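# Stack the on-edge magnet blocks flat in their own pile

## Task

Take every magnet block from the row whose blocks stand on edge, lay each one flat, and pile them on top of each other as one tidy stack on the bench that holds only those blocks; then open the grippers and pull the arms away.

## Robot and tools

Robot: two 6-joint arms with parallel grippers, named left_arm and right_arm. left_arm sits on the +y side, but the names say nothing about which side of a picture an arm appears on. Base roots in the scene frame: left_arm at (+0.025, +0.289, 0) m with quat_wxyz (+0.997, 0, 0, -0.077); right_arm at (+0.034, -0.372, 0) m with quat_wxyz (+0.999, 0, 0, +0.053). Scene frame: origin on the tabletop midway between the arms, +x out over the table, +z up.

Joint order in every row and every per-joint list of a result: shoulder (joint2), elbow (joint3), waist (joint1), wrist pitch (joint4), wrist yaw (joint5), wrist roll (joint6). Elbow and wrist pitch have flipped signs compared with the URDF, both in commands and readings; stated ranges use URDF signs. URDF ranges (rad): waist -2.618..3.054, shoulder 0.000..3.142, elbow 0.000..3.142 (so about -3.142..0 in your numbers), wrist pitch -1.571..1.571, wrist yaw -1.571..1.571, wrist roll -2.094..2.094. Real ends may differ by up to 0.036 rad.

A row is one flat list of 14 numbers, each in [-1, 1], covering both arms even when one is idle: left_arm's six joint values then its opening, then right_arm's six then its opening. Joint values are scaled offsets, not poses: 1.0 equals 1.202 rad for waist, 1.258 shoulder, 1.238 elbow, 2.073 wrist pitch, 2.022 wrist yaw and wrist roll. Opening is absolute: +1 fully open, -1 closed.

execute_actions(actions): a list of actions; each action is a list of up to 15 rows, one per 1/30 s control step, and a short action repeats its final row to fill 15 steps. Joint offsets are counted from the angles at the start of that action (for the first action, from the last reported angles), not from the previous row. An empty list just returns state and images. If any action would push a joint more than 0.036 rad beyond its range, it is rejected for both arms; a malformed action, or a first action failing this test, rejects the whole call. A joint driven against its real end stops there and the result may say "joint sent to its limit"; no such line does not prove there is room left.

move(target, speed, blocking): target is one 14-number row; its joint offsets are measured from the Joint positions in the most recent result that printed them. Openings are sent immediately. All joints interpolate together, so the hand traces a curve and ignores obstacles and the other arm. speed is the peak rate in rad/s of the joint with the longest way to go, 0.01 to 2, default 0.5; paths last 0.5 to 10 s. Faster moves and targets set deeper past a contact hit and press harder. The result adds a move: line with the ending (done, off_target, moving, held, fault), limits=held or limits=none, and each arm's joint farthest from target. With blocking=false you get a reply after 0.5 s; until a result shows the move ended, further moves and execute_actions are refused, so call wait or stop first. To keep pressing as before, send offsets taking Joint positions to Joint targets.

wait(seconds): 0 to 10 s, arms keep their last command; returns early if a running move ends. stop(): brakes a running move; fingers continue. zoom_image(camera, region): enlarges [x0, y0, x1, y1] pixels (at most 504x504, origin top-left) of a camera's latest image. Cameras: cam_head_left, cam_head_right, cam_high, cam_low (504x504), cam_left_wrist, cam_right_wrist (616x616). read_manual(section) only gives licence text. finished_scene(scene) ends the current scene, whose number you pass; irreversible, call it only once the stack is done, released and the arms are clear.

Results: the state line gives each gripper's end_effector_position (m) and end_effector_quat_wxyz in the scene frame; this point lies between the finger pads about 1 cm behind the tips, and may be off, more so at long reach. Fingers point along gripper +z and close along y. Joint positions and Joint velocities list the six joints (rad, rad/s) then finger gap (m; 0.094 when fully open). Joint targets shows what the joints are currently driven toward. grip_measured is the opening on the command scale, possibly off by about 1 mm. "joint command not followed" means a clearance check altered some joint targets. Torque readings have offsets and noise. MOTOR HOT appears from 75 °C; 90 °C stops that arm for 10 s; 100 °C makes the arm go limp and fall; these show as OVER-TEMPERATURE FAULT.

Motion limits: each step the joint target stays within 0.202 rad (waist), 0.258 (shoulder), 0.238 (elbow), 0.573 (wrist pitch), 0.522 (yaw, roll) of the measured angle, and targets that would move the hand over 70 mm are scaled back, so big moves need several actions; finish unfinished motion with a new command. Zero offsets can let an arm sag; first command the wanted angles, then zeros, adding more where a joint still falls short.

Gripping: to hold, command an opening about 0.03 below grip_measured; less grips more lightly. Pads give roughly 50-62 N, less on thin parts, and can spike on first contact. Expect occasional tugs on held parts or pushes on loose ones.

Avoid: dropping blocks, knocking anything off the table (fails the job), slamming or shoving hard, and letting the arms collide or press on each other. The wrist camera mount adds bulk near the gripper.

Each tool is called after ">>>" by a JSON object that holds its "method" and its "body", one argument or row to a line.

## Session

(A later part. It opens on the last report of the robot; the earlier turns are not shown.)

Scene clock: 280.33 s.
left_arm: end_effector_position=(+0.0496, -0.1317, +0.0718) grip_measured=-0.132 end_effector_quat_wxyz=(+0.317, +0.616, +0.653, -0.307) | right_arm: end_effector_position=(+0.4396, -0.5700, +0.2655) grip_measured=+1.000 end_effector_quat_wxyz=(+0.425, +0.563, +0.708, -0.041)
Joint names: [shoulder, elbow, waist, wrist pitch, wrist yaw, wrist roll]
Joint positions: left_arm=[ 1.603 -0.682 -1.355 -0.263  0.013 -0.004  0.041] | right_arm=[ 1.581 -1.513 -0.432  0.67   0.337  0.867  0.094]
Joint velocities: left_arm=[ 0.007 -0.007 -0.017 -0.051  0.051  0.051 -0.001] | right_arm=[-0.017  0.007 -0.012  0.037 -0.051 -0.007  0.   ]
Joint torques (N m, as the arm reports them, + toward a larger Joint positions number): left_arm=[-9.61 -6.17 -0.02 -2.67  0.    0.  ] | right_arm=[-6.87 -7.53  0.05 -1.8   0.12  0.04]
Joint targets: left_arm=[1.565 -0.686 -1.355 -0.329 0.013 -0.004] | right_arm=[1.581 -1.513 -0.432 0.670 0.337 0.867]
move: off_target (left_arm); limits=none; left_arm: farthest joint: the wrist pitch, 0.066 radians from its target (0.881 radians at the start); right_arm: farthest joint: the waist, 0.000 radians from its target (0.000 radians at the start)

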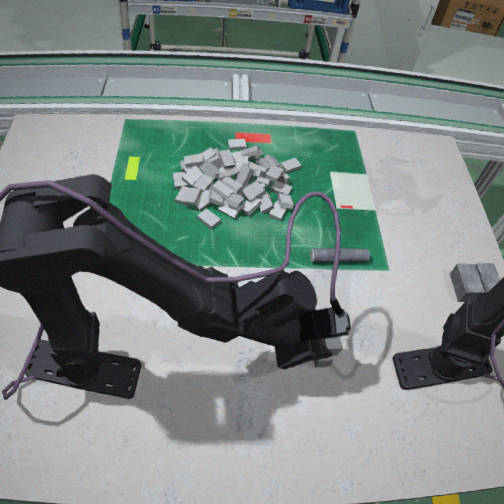

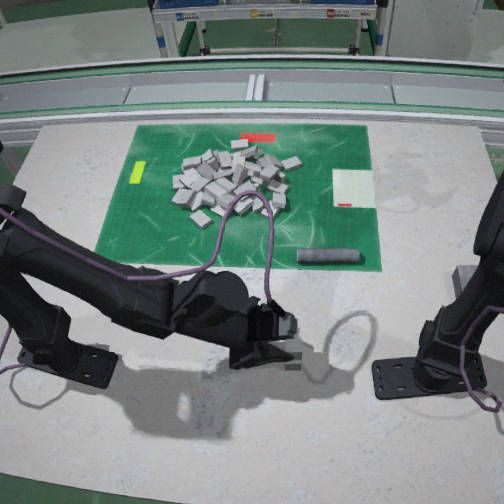

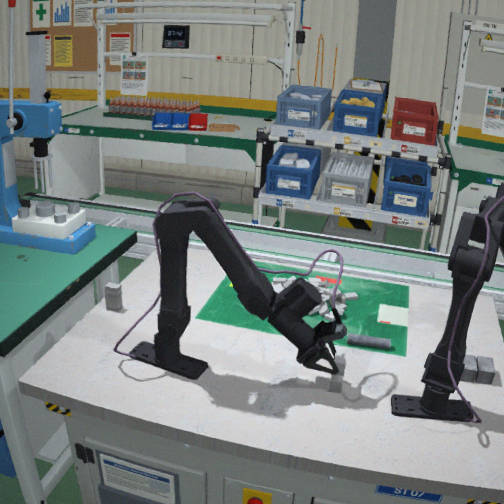

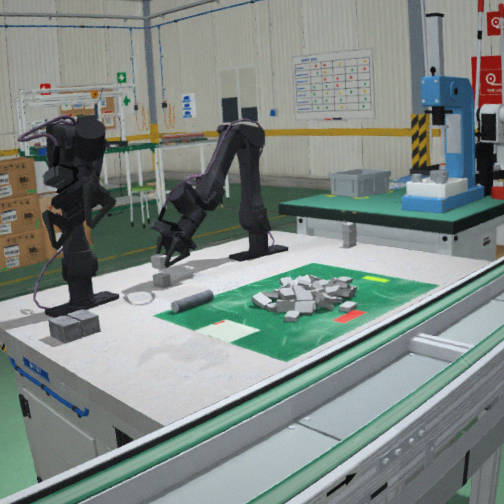

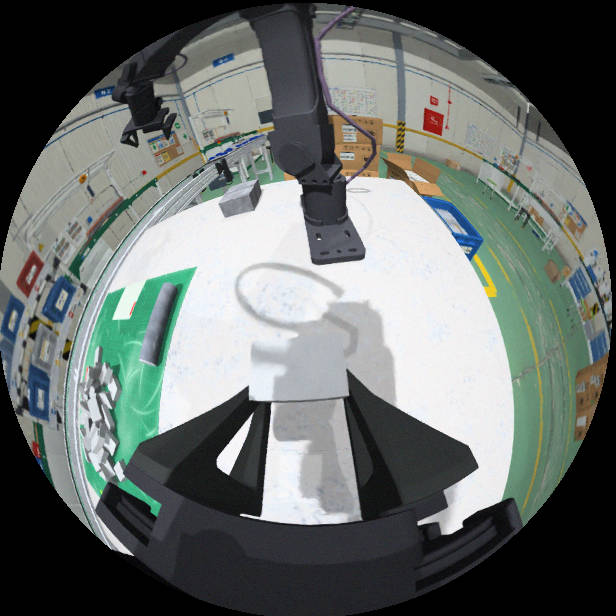

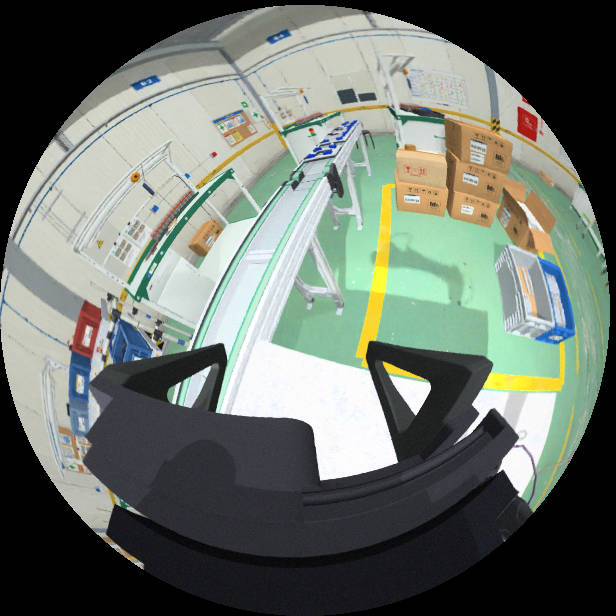

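>>> {"method": "move", "body": {
  "target": [0.016,0.029,0,-0.078,0,0,-0.25,0,0,0,0,0,0,1],
  "speed": 0.12
}}

>>> {"method": "zoom_image", "body": {
  "camera": "cam_low",
  "region": [120,220,220,300]
}}

>>> {"method": "zoom_image", "body": {
  "camera": "cam_high",
  "region": [280,330,380,410]
}}

Scene clock: 291.13 s.
left_arm: end_effector_position=(+0.0497, -0.1333, +0.0673) grip_measured=-0.132 end_effector_quat_wxyz=(+0.328, +0.610, +0.647, -0.318) | right_arm: end_effector_position=(+0.4396, -0.5700, +0.2655) grip_measured=+1.000 end_effector_quat_wxyz=(+0.425, +0.563, +0.708, -0.041)
Joint names: [shoulder, elbow, waist, wrist pitch, wrist yaw, wrist roll]
Joint positions: left_arm=[ 1.626 -0.646 -1.355 -0.358  0.013 -0.004  0.041] | right_arm=[ 1.581 -1.513 -0.432  0.67   0.337  0.867  0.094]
Joint velocities: left_arm=[-0.007  0.002  0.012  0.007  0.095  0.022  0.001] | right_arm=[-0.002 -0.012 -0.007  0.007  0.022  0.007  0.   ]
Joint torques (N m, as the arm reports them, + toward a larger Joint positions number): left_arm=[-6.95 -5.71  0.   -2.7   0.02  0.  ] | right_arm=[-6.83 -7.52 -0.01 -1.79  0.13  0.04]
Joint targets: left_arm=[1.623 -0.646 -1.355 -0.425 0.013 -0.004] | right_arm=[1.581 -1.513 -0.432 0.670 0.337 0.867]
move: off_target (left_arm); limits=none; left_arm: farthest joint: the wrist pitch, 0.067 radians from its target (0.162 radians at the start); right_arm: farthest joint: the waist, 0.000 radians from its target (0.000 radians at the start)

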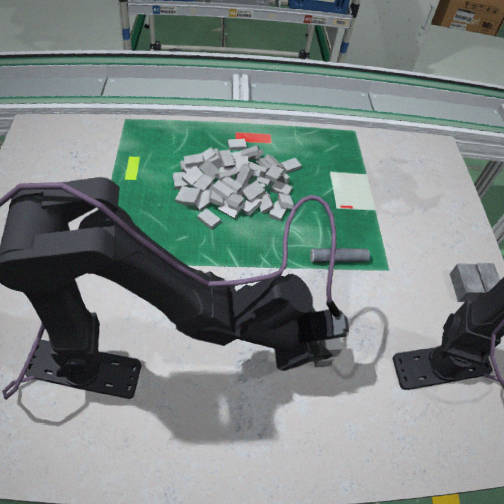

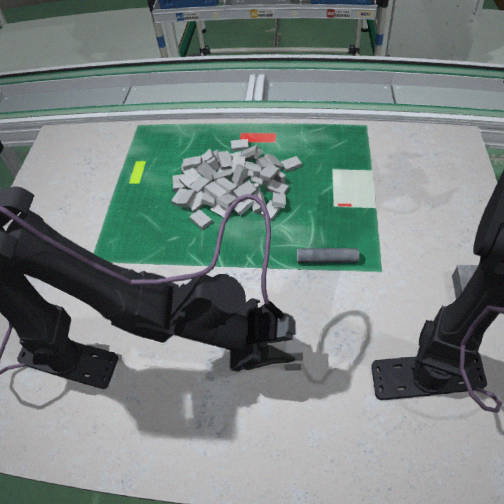

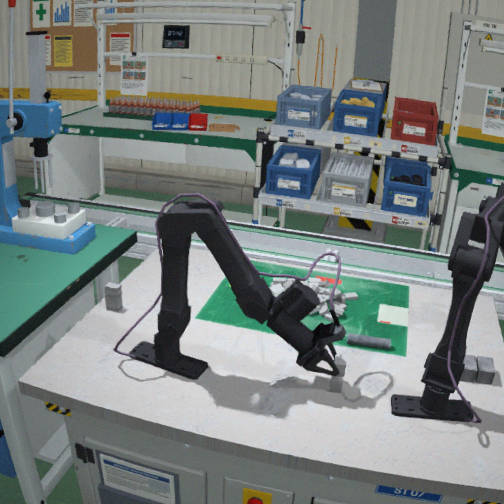

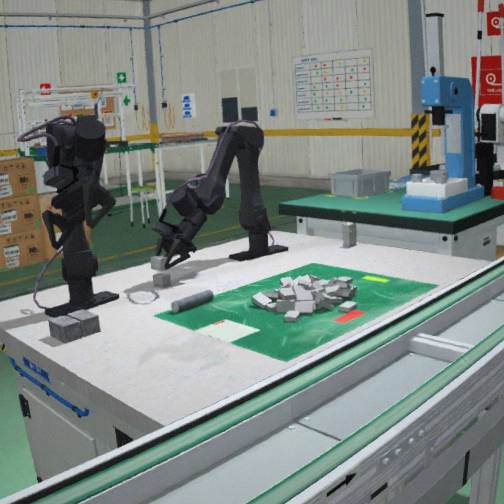

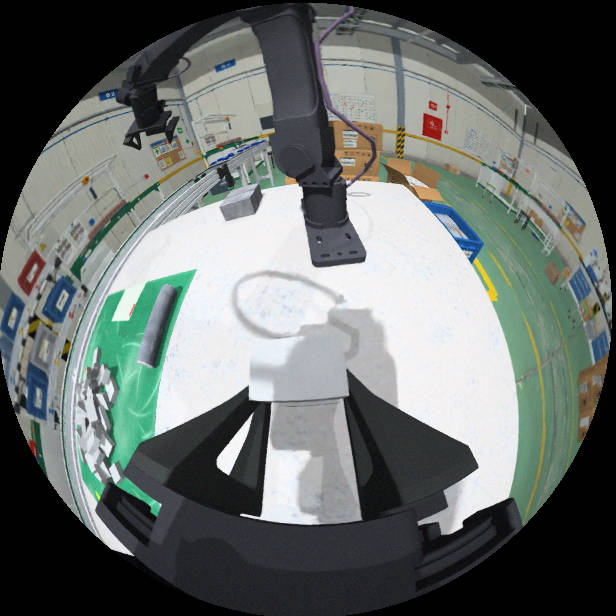

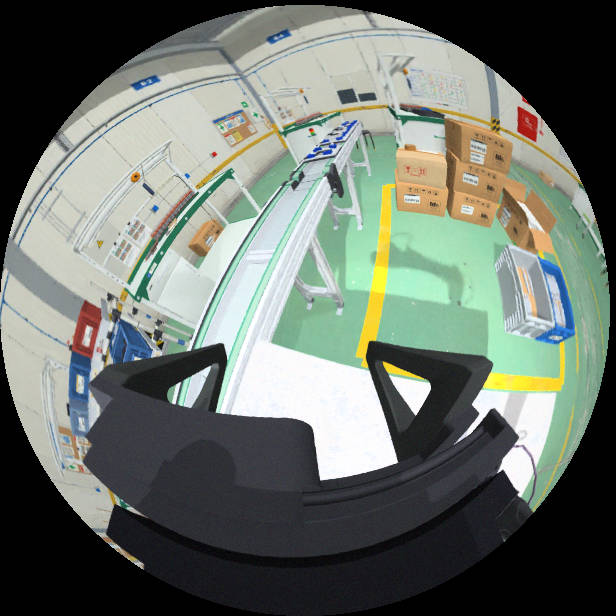

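Region (120, 220, 220, 300) of cam_low's 504x504 image, scaled by 5.040, with more detail than that image has; it fills the top 403 rows of this view, and the rest is white.

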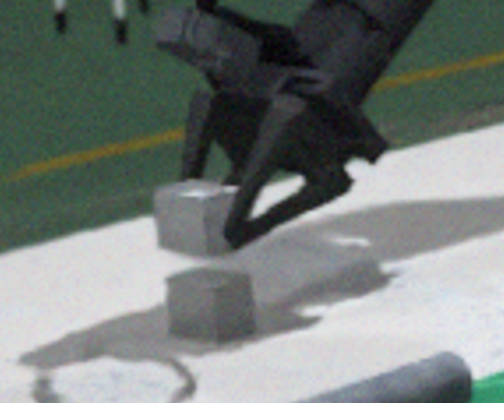

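Region (280, 330, 380, 410) of cam_high's 504x504 image, scaled by 5.040, with more detail than that image has; it fills the top 403 rows of this view, and the rest is white.

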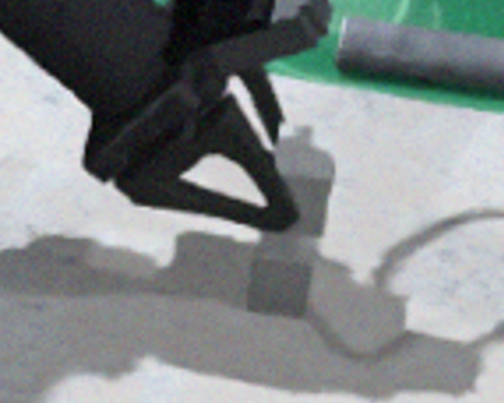

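>>> {"method": "move", "body": {
  "target": [0.015,0.008,0,-0.032,0,0,-0.25,0,0,0,0,0,0,1],
  "speed": 0.05
}}

>>> {"method": "zoom_image", "body": {
  "camera": "cam_low",
  "region": [120,220,220,300]
}}

>>> {"method": "zoom_image", "body": {
  "camera": "cam_high",
  "region": [280,330,380,410]
}}

Scene clock: 297.93 s.
left_arm: end_effector_position=(+0.0494, -0.1288, +0.0546) grip_measured=-0.132 end_effector_quat_wxyz=(+0.318, +0.615, +0.653, -0.308) | right_arm: end_effector_position=(+0.4396, -0.5700, +0.2655) grip_measured=+1.000 end_effector_quat_wxyz=(+0.425, +0.563, +0.708, -0.041)
Joint names: [shoulder, elbow, waist, wrist pitch, wrist yaw, wrist roll]
Joint positions: left_arm=[ 1.648 -0.636 -1.355 -0.358  0.013 -0.004  0.041] | right_arm=[ 1.581 -1.513 -0.432  0.67   0.337  0.867  0.094]
Joint velocities: left_arm=[ 0.007  0.007 -0.007 -0.037 -0.051 -0.037 -0.001] | right_arm=[-0.002  0.012  0.007 -0.066 -0.037 -0.037  0.   ]
Joint torques (N m, as the arm reports them, + toward a larger Joint positions number): left_arm=[-7.09 -5.56  0.03 -2.69 -0.01  0.02] | right_arm=[-6.84 -7.57 -0.02 -1.79  0.14  0.02]
Joint targets: left_arm=[1.644 -0.636 -1.355 -0.424 0.013 -0.004] | right_arm=[1.581 -1.513 -0.432 0.670 0.337 0.867]
move: off_target (left_arm); limits=none; left_arm: farthest joint: the wrist pitch, 0.066 radians from its target (0.067 radians at the start); right_arm: farthest joint: the waist, 0.000 radians from its target (0.000 radians at the start)

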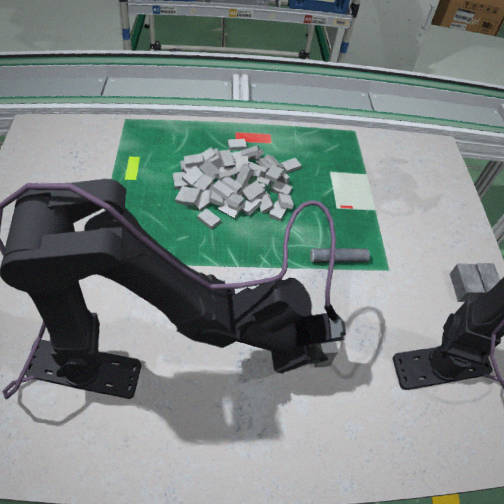

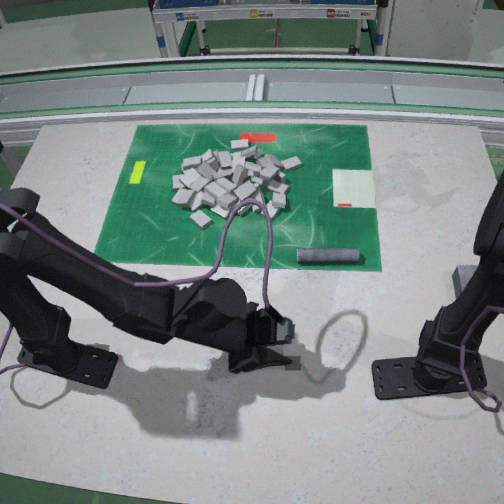

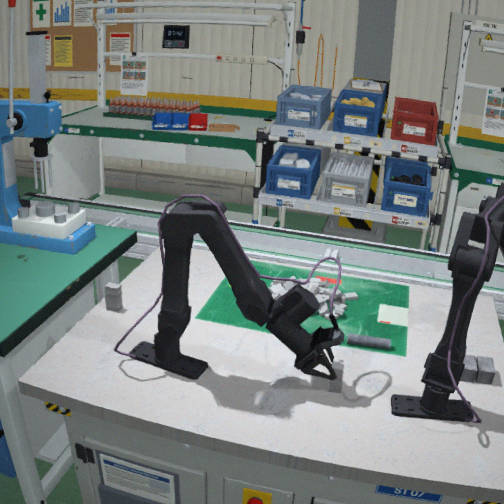

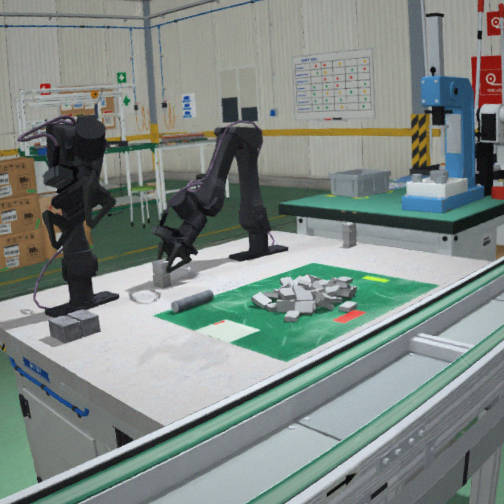

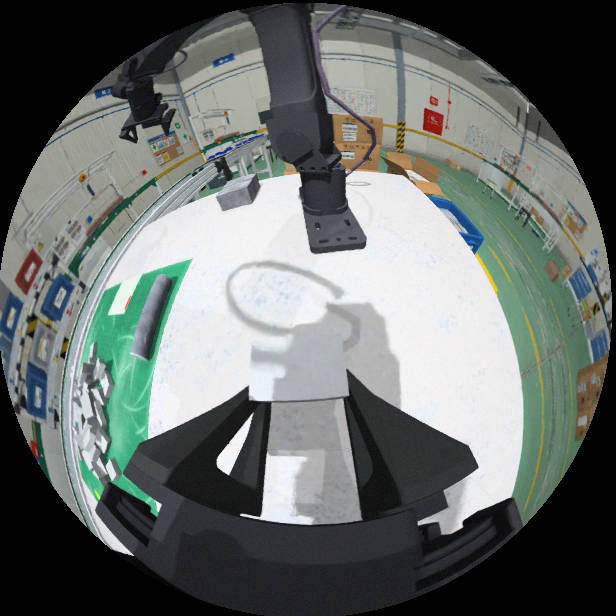

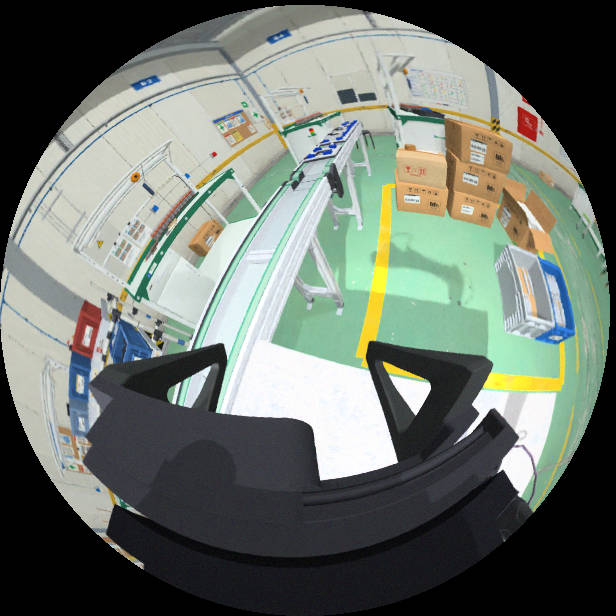

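Region (120, 220, 220, 300) of cam_low's 504x504 image, scaled by 5.040, with more detail than that image has; it fills the top 403 rows of this view, and the rest is white.

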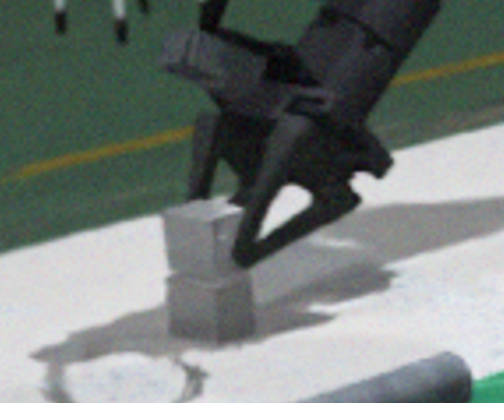

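Region (280, 330, 380, 410) of cam_high's 504x504 image, scaled by 5.040, with more detail than that image has; it fills the top 403 rows of this view, and the rest is white.

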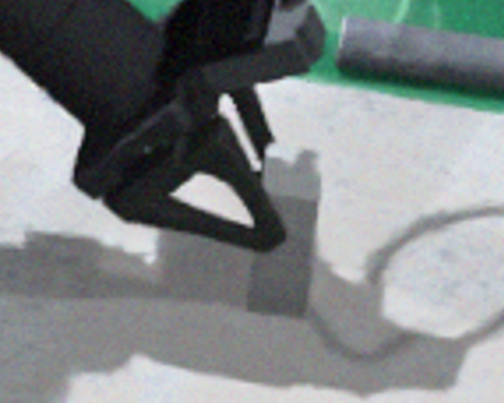

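Looks aligned. Lower slightly and release.

>>> {"method": "move", "body": {
  "target": [0.006,0,0,-0.036,0,0,-0.25,0,0,0,0,0,0,1],
  "speed": 0.05
}}

>>> {"method": "execute_actions", "body": {
  "actions": [
    [[0,0,0,-0.015,0,0,-0.1,0,0,0,0,0,0,1]],
    [[0,0,0,-0.008,0,0,0.4,0,0,0,0,0,0,1]]
  ]
}}

>>> {"method": "move", "body": {
  "target": [-0.3,0,0,0,0,0,0.4,0,0,0,0,0,0,1],
  "speed": 0.3
}}

>>> {"method": "zoom_image", "body": {
  "camera": "cam_low",
  "region": [130,240,190,300]
}}

>>> {"method": "zoom_image", "body": {
  "camera": "cam_high",
  "region": [300,340,370,410]
}}

Scene clock: 305.87 s.
left_arm: end_effector_position=(+0.0495, -0.1295, +0.0523) grip_measured=-0.132 end_effector_quat_wxyz=(+0.317, +0.615, +0.653, -0.307) | right_arm: end_effector_position=(+0.4396, -0.5700, +0.2655) grip_measured=+1.000 end_effector_quat_wxyz=(+0.425, +0.563, +0.708, -0.041)
Joint names: [shoulder, elbow, waist, wrist pitch, wrist yaw, wrist roll]
Joint positions: left_arm=[ 1.658 -0.636 -1.355 -0.366  0.013 -0.004  0.041] | right_arm=[ 1.581 -1.513 -0.432  0.67   0.337  0.867  0.094]
Joint velocities: left_arm=[-0.012 -0.002 -0.012  0.007  0.007 -0.022 -0.   ] | right_arm=[ 0.002 -0.007  0.002 -0.037 -0.007 -0.037  0.   ]
Joint torques (N m, as the arm reports them, + toward a larger Joint positions number): left_arm=[-7.02 -5.51 -0.01 -2.66  0.01 -0.01] | right_arm=[-6.85 -7.55  0.06 -1.79  0.13  0.04]
Joint targets: left_arm=[1.656 -0.636 -1.355 -0.432 0.013 -0.004] | right_arm=[1.581 -1.513 -0.432 0.670 0.337 0.867]
move: off_target (left_arm); limits=none; left_arm: farthest joint: the wrist pitch, 0.066 radians from its target (0.075 radians at the start); right_arm: farthest joint: the waist, 0.000 radians from its target (0.000 radians at the start)

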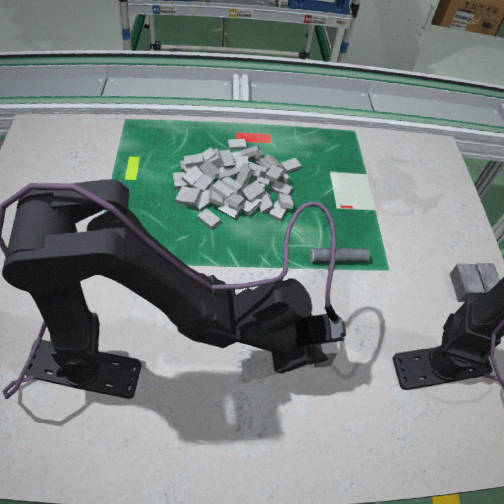

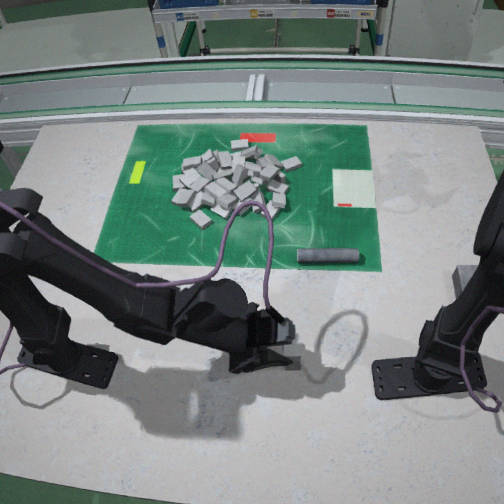

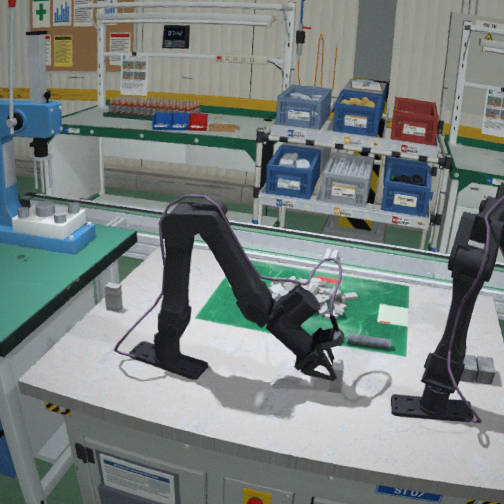

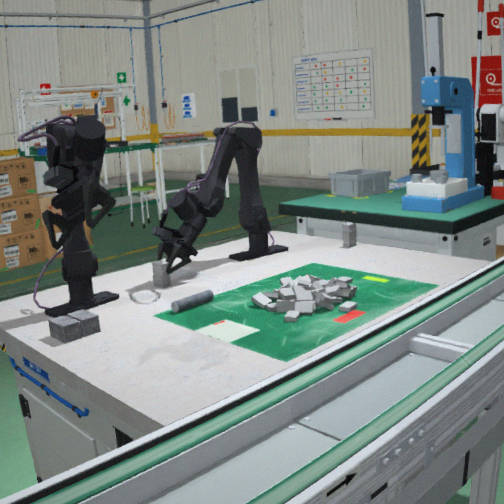

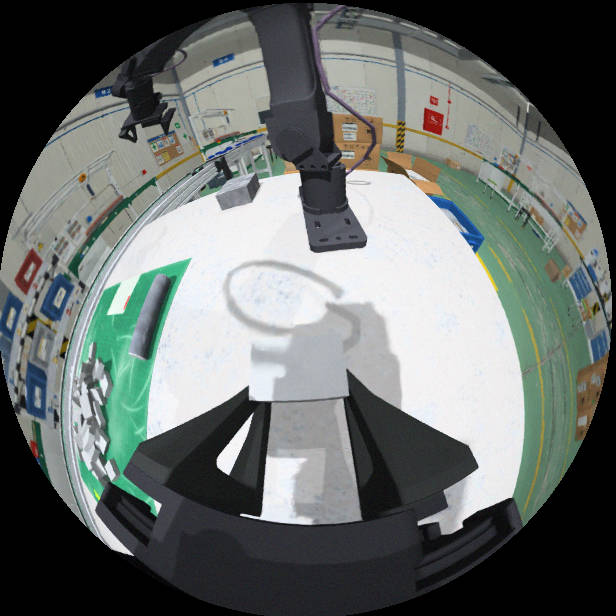

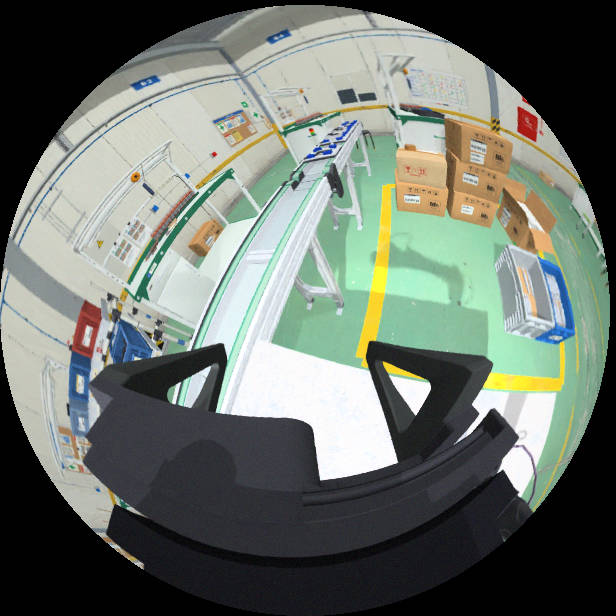

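Scene clock: 306.87 s.
left_arm: end_effector_position=(+0.0497, -0.1334, +0.0575) grip_measured=+0.398 end_effector_quat_wxyz=(+0.326, +0.611, +0.649, -0.315) | right_arm: end_effector_position=(+0.4396, -0.5700, +0.2655) grip_measured=+1.000 end_effector_quat_wxyz=(+0.425, +0.563, +0.708, -0.041)
Joint names: [shoulder, elbow, waist, wrist pitch, wrist yaw, wrist roll]
Joint positions: left_arm=[ 1.658 -0.636 -1.355 -0.393  0.013 -0.004  0.066] | right_arm=[ 1.581 -1.513 -0.432  0.67   0.337  0.867  0.094]
Joint velocities: left_arm=[-0.012  0.012  0.002  0.007 -0.022 -0.037  0.   ] | right_arm=[-0.012  0.007  0.002  0.022  0.037  0.022  0.   ]
Joint torques (N m, as the arm reports them, + toward a larger Joint positions number): left_arm=[-6.89 -5.53  0.06 -2.07  0.01  0.01] | right_arm=[-6.87 -7.54 -0.04 -1.79  0.14  0.02]
Joint targets: left_arm=[1.658 -0.636 -1.355 -0.403 0.013 -0.004] | right_arm=[1.581 -1.513 -0.432 0.670 0.337 0.867]

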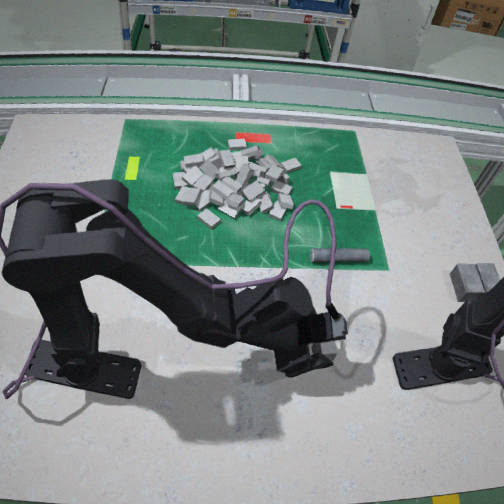

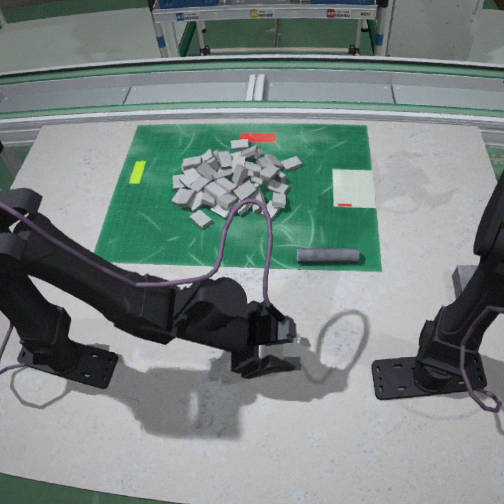

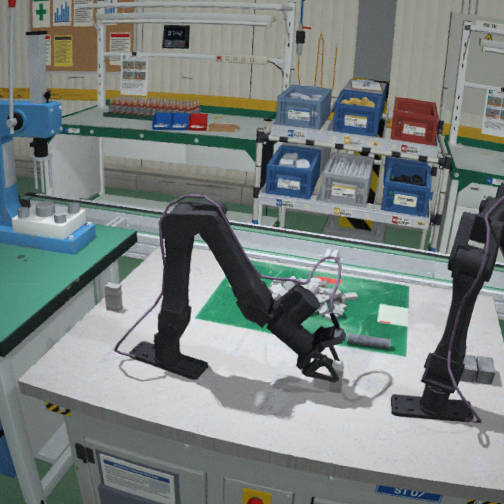

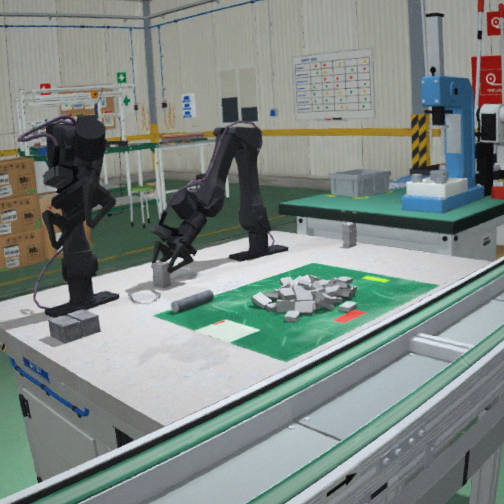

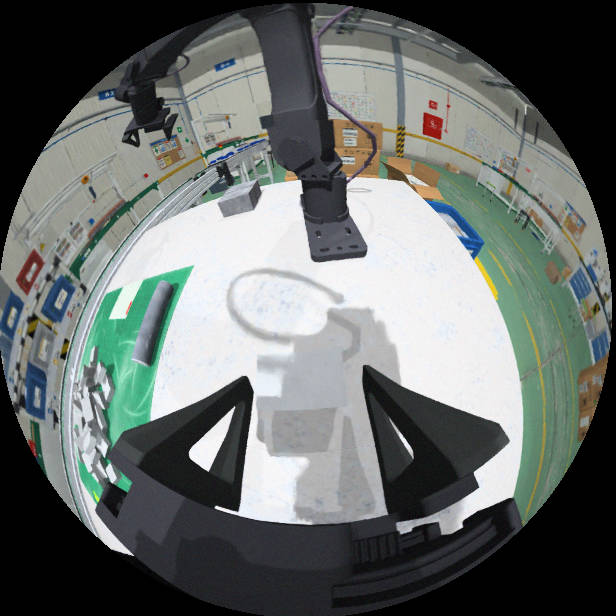

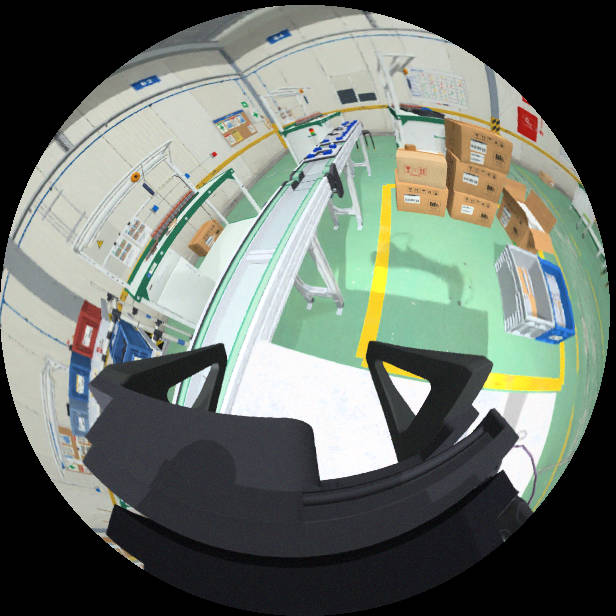

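Scene clock: 308.50 s.
left_arm: end_effector_position=(+0.0494, -0.1292, +0.2039) grip_measured=+0.398 end_effector_quat_wxyz=(+0.437, +0.546, +0.578, -0.420) | right_arm: end_effector_position=(+0.4396, -0.5700, +0.2655) grip_measured=+1.000 end_effector_quat_wxyz=(+0.425, +0.563, +0.708, -0.041)
Joint names: [shoulder, elbow, waist, wrist pitch, wrist yaw, wrist roll]
Joint positions: left_arm=[ 1.297 -0.636 -1.355 -0.394  0.013 -0.004  0.066] | right_arm=[ 1.581 -1.513 -0.432  0.67   0.337  0.867  0.094]
Joint velocities: left_arm=[-0.012  0.022 -0.007 -0.007  0.007 -0.037 -0.   ] | right_arm=[-0.002  0.022 -0.007  0.007  0.022 -0.007  0.   ]
Joint torques (N m, as the arm reports them, + toward a larger Joint positions number): left_arm=[-5.95 -6.72 -0.03 -2.18  0.01  0.  ] | right_arm=[-6.83 -7.56  0.   -1.79  0.12  0.04]
Joint targets: left_arm=[1.281 -0.636 -1.355 -0.393 0.013 -0.004] | right_arm=[1.581 -1.513 -0.432 0.670 0.337 0.867]
move: done; limits=none; left_arm: farthest joint: the shoulder, 0.017 radians from its target (0.377 radians at the start); right_arm: farthest joint: the waist, 0.000 radians from its target (0.000 radians at the start)

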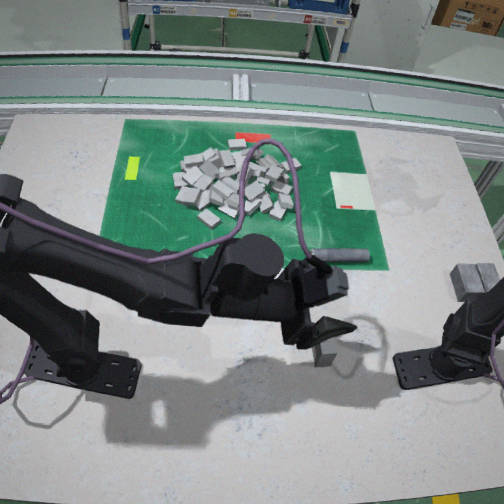

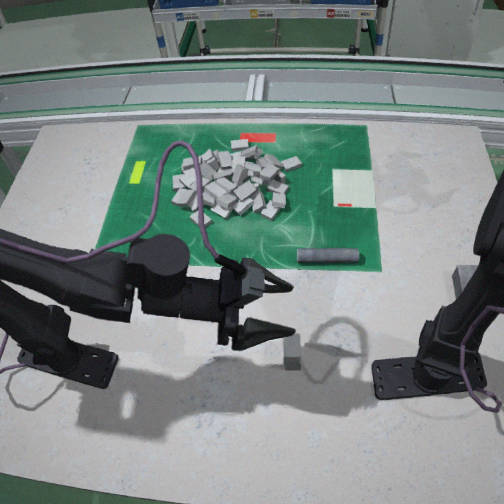

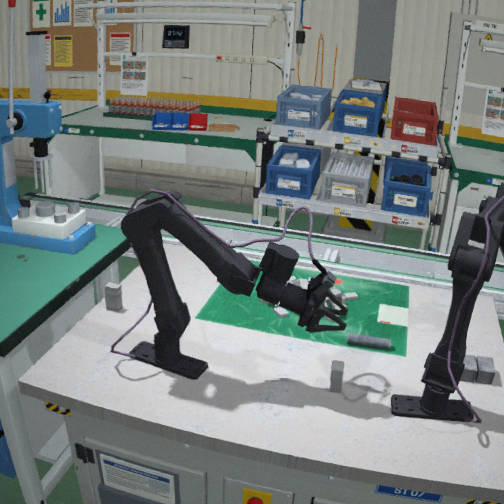

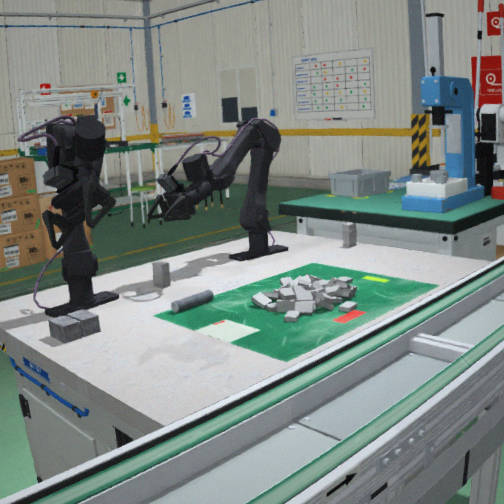

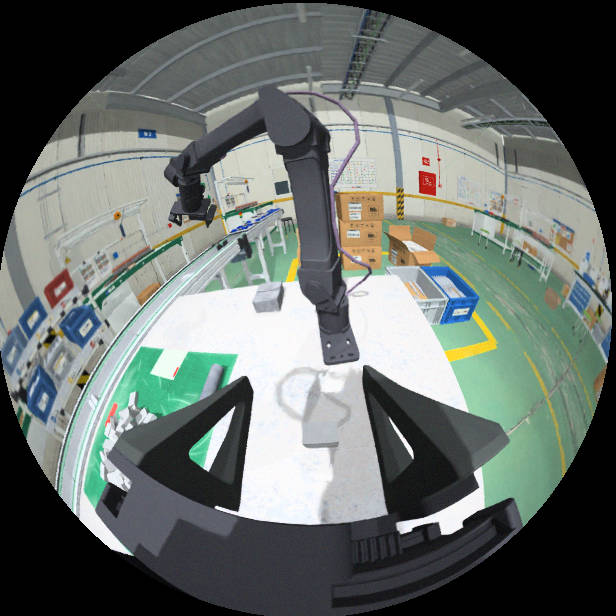

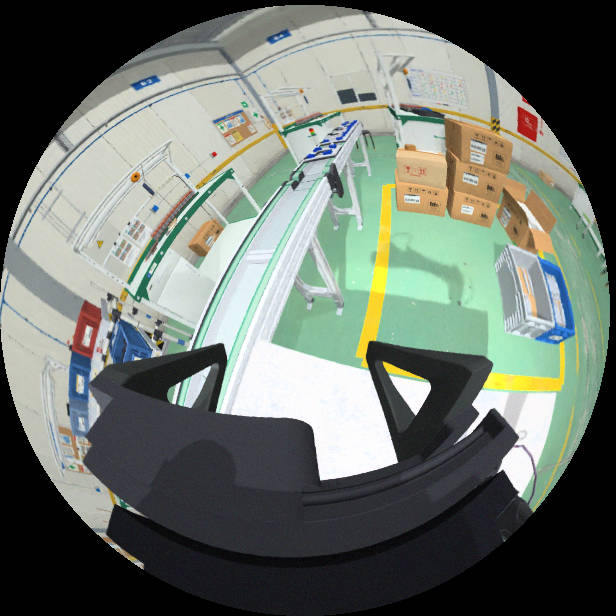

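Region (130, 240, 190, 300) of cam_low's 504x504 image, scaled by 8.400, with more detail than that image has.

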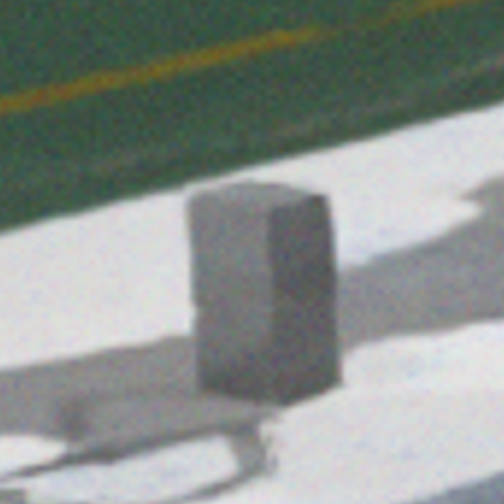

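Region (300, 340, 370, 410) of cam_high's 504x504 image, scaled by 7.200, with more detail than that image has.

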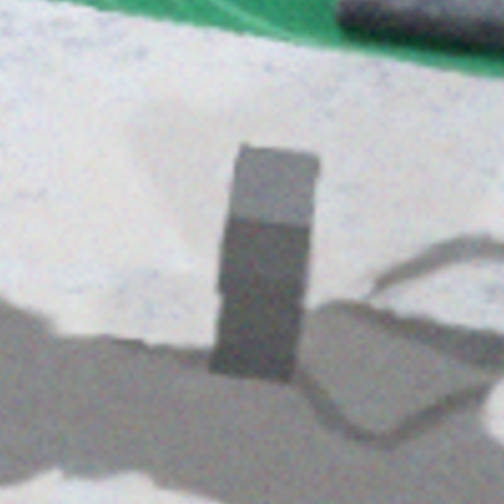

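Neat.

>>> {"method": "move", "body": {
  "target": [-0.2,0,0.6,0,0,0,0.4,0,0,0,0,0,0,1],
  "speed": 0.9
}}

>>> {"method": "finished_scene", "body": {
  "scene": 1
}}

Scene clock: 313.57 s.
left_arm: end_effector_position=(+0.2964, +0.0111, +0.2938) grip_measured=+0.398 end_effector_quat_wxyz=(+0.639, +0.280, +0.662, -0.274) | right_arm: end_effector_position=(+0.4396, -0.5700, +0.2655) grip_measured=+1.000 end_effector_quat_wxyz=(+0.425, +0.563, +0.708, -0.041)
Joint names: [shoulder, elbow, waist, wrist pitch, wrist yaw, wrist roll]
Joint positions: left_arm=[ 1.064 -0.636 -0.64  -0.395  0.01  -0.004  0.066] | right_arm=[ 1.581 -1.513 -0.432  0.67   0.337  0.867  0.094]
Joint velocities: left_arm=[ 0.002  0.002 -0.007 -0.022 -0.007  0.081  0.   ] | right_arm=[-0.007  0.002 -0.012  0.022  0.081  0.022  0.   ]
Joint torques (N m, as the arm reports them, + toward a larger Joint positions number): left_arm=[-4.3  -7.07  0.44 -2.22  0.04  0.  ] | right_arm=[-6.82 -7.51  0.01 -1.79  0.13  0.04]
Joint targets: left_arm=[1.046 -0.636 -0.634 -0.394 0.012 -0.004] | right_arm=[1.581 -1.513 -0.432 0.670 0.337 0.867]
move: done; limits=none; left_arm: farthest joint: the shoulder, 0.019 radians from its target (0.252 radians at the start); right_arm: farthest joint: the waist, 0.000 radians from its target (0.000 radians at the start)

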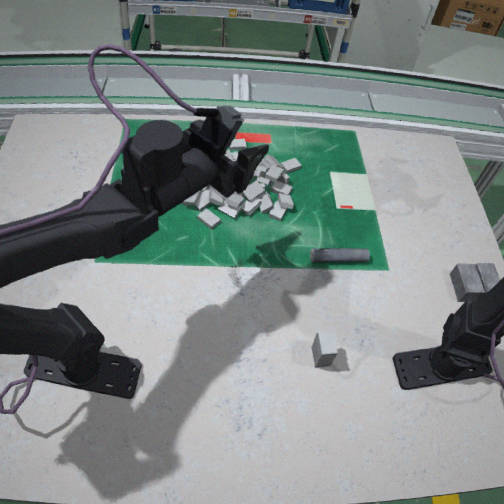

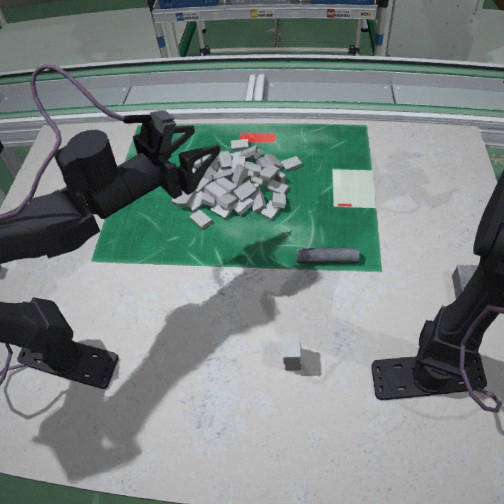

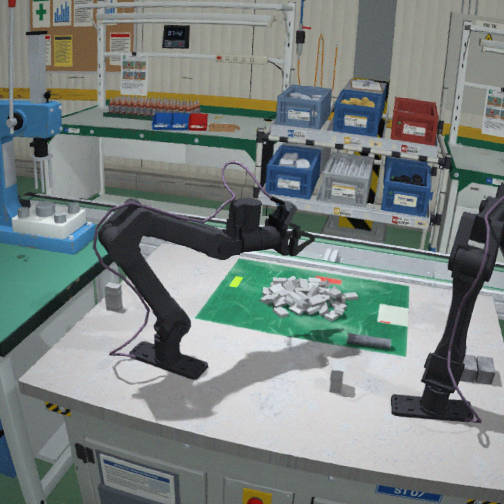

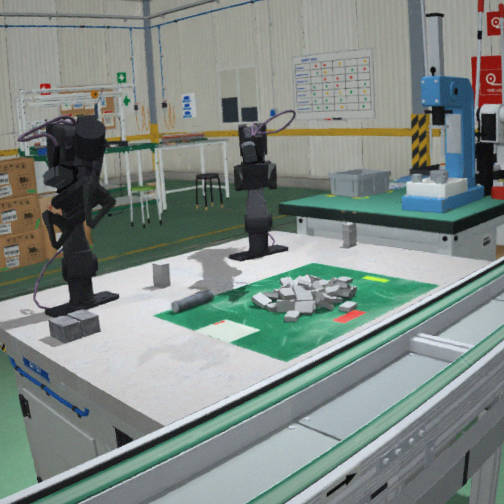

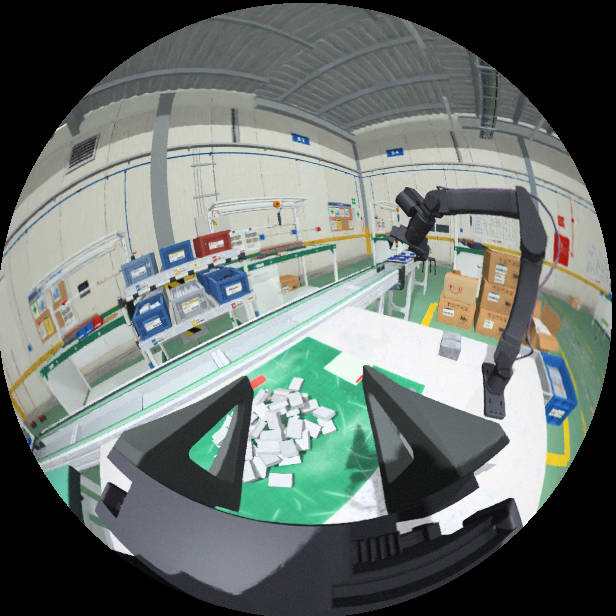

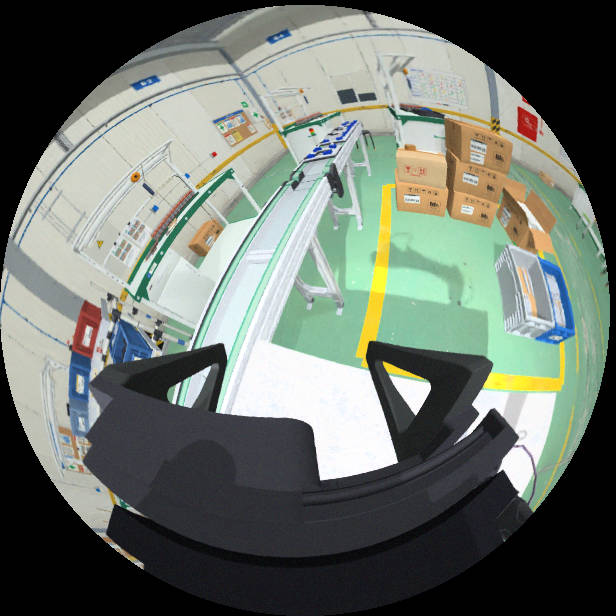

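The scene is finished: the task was done.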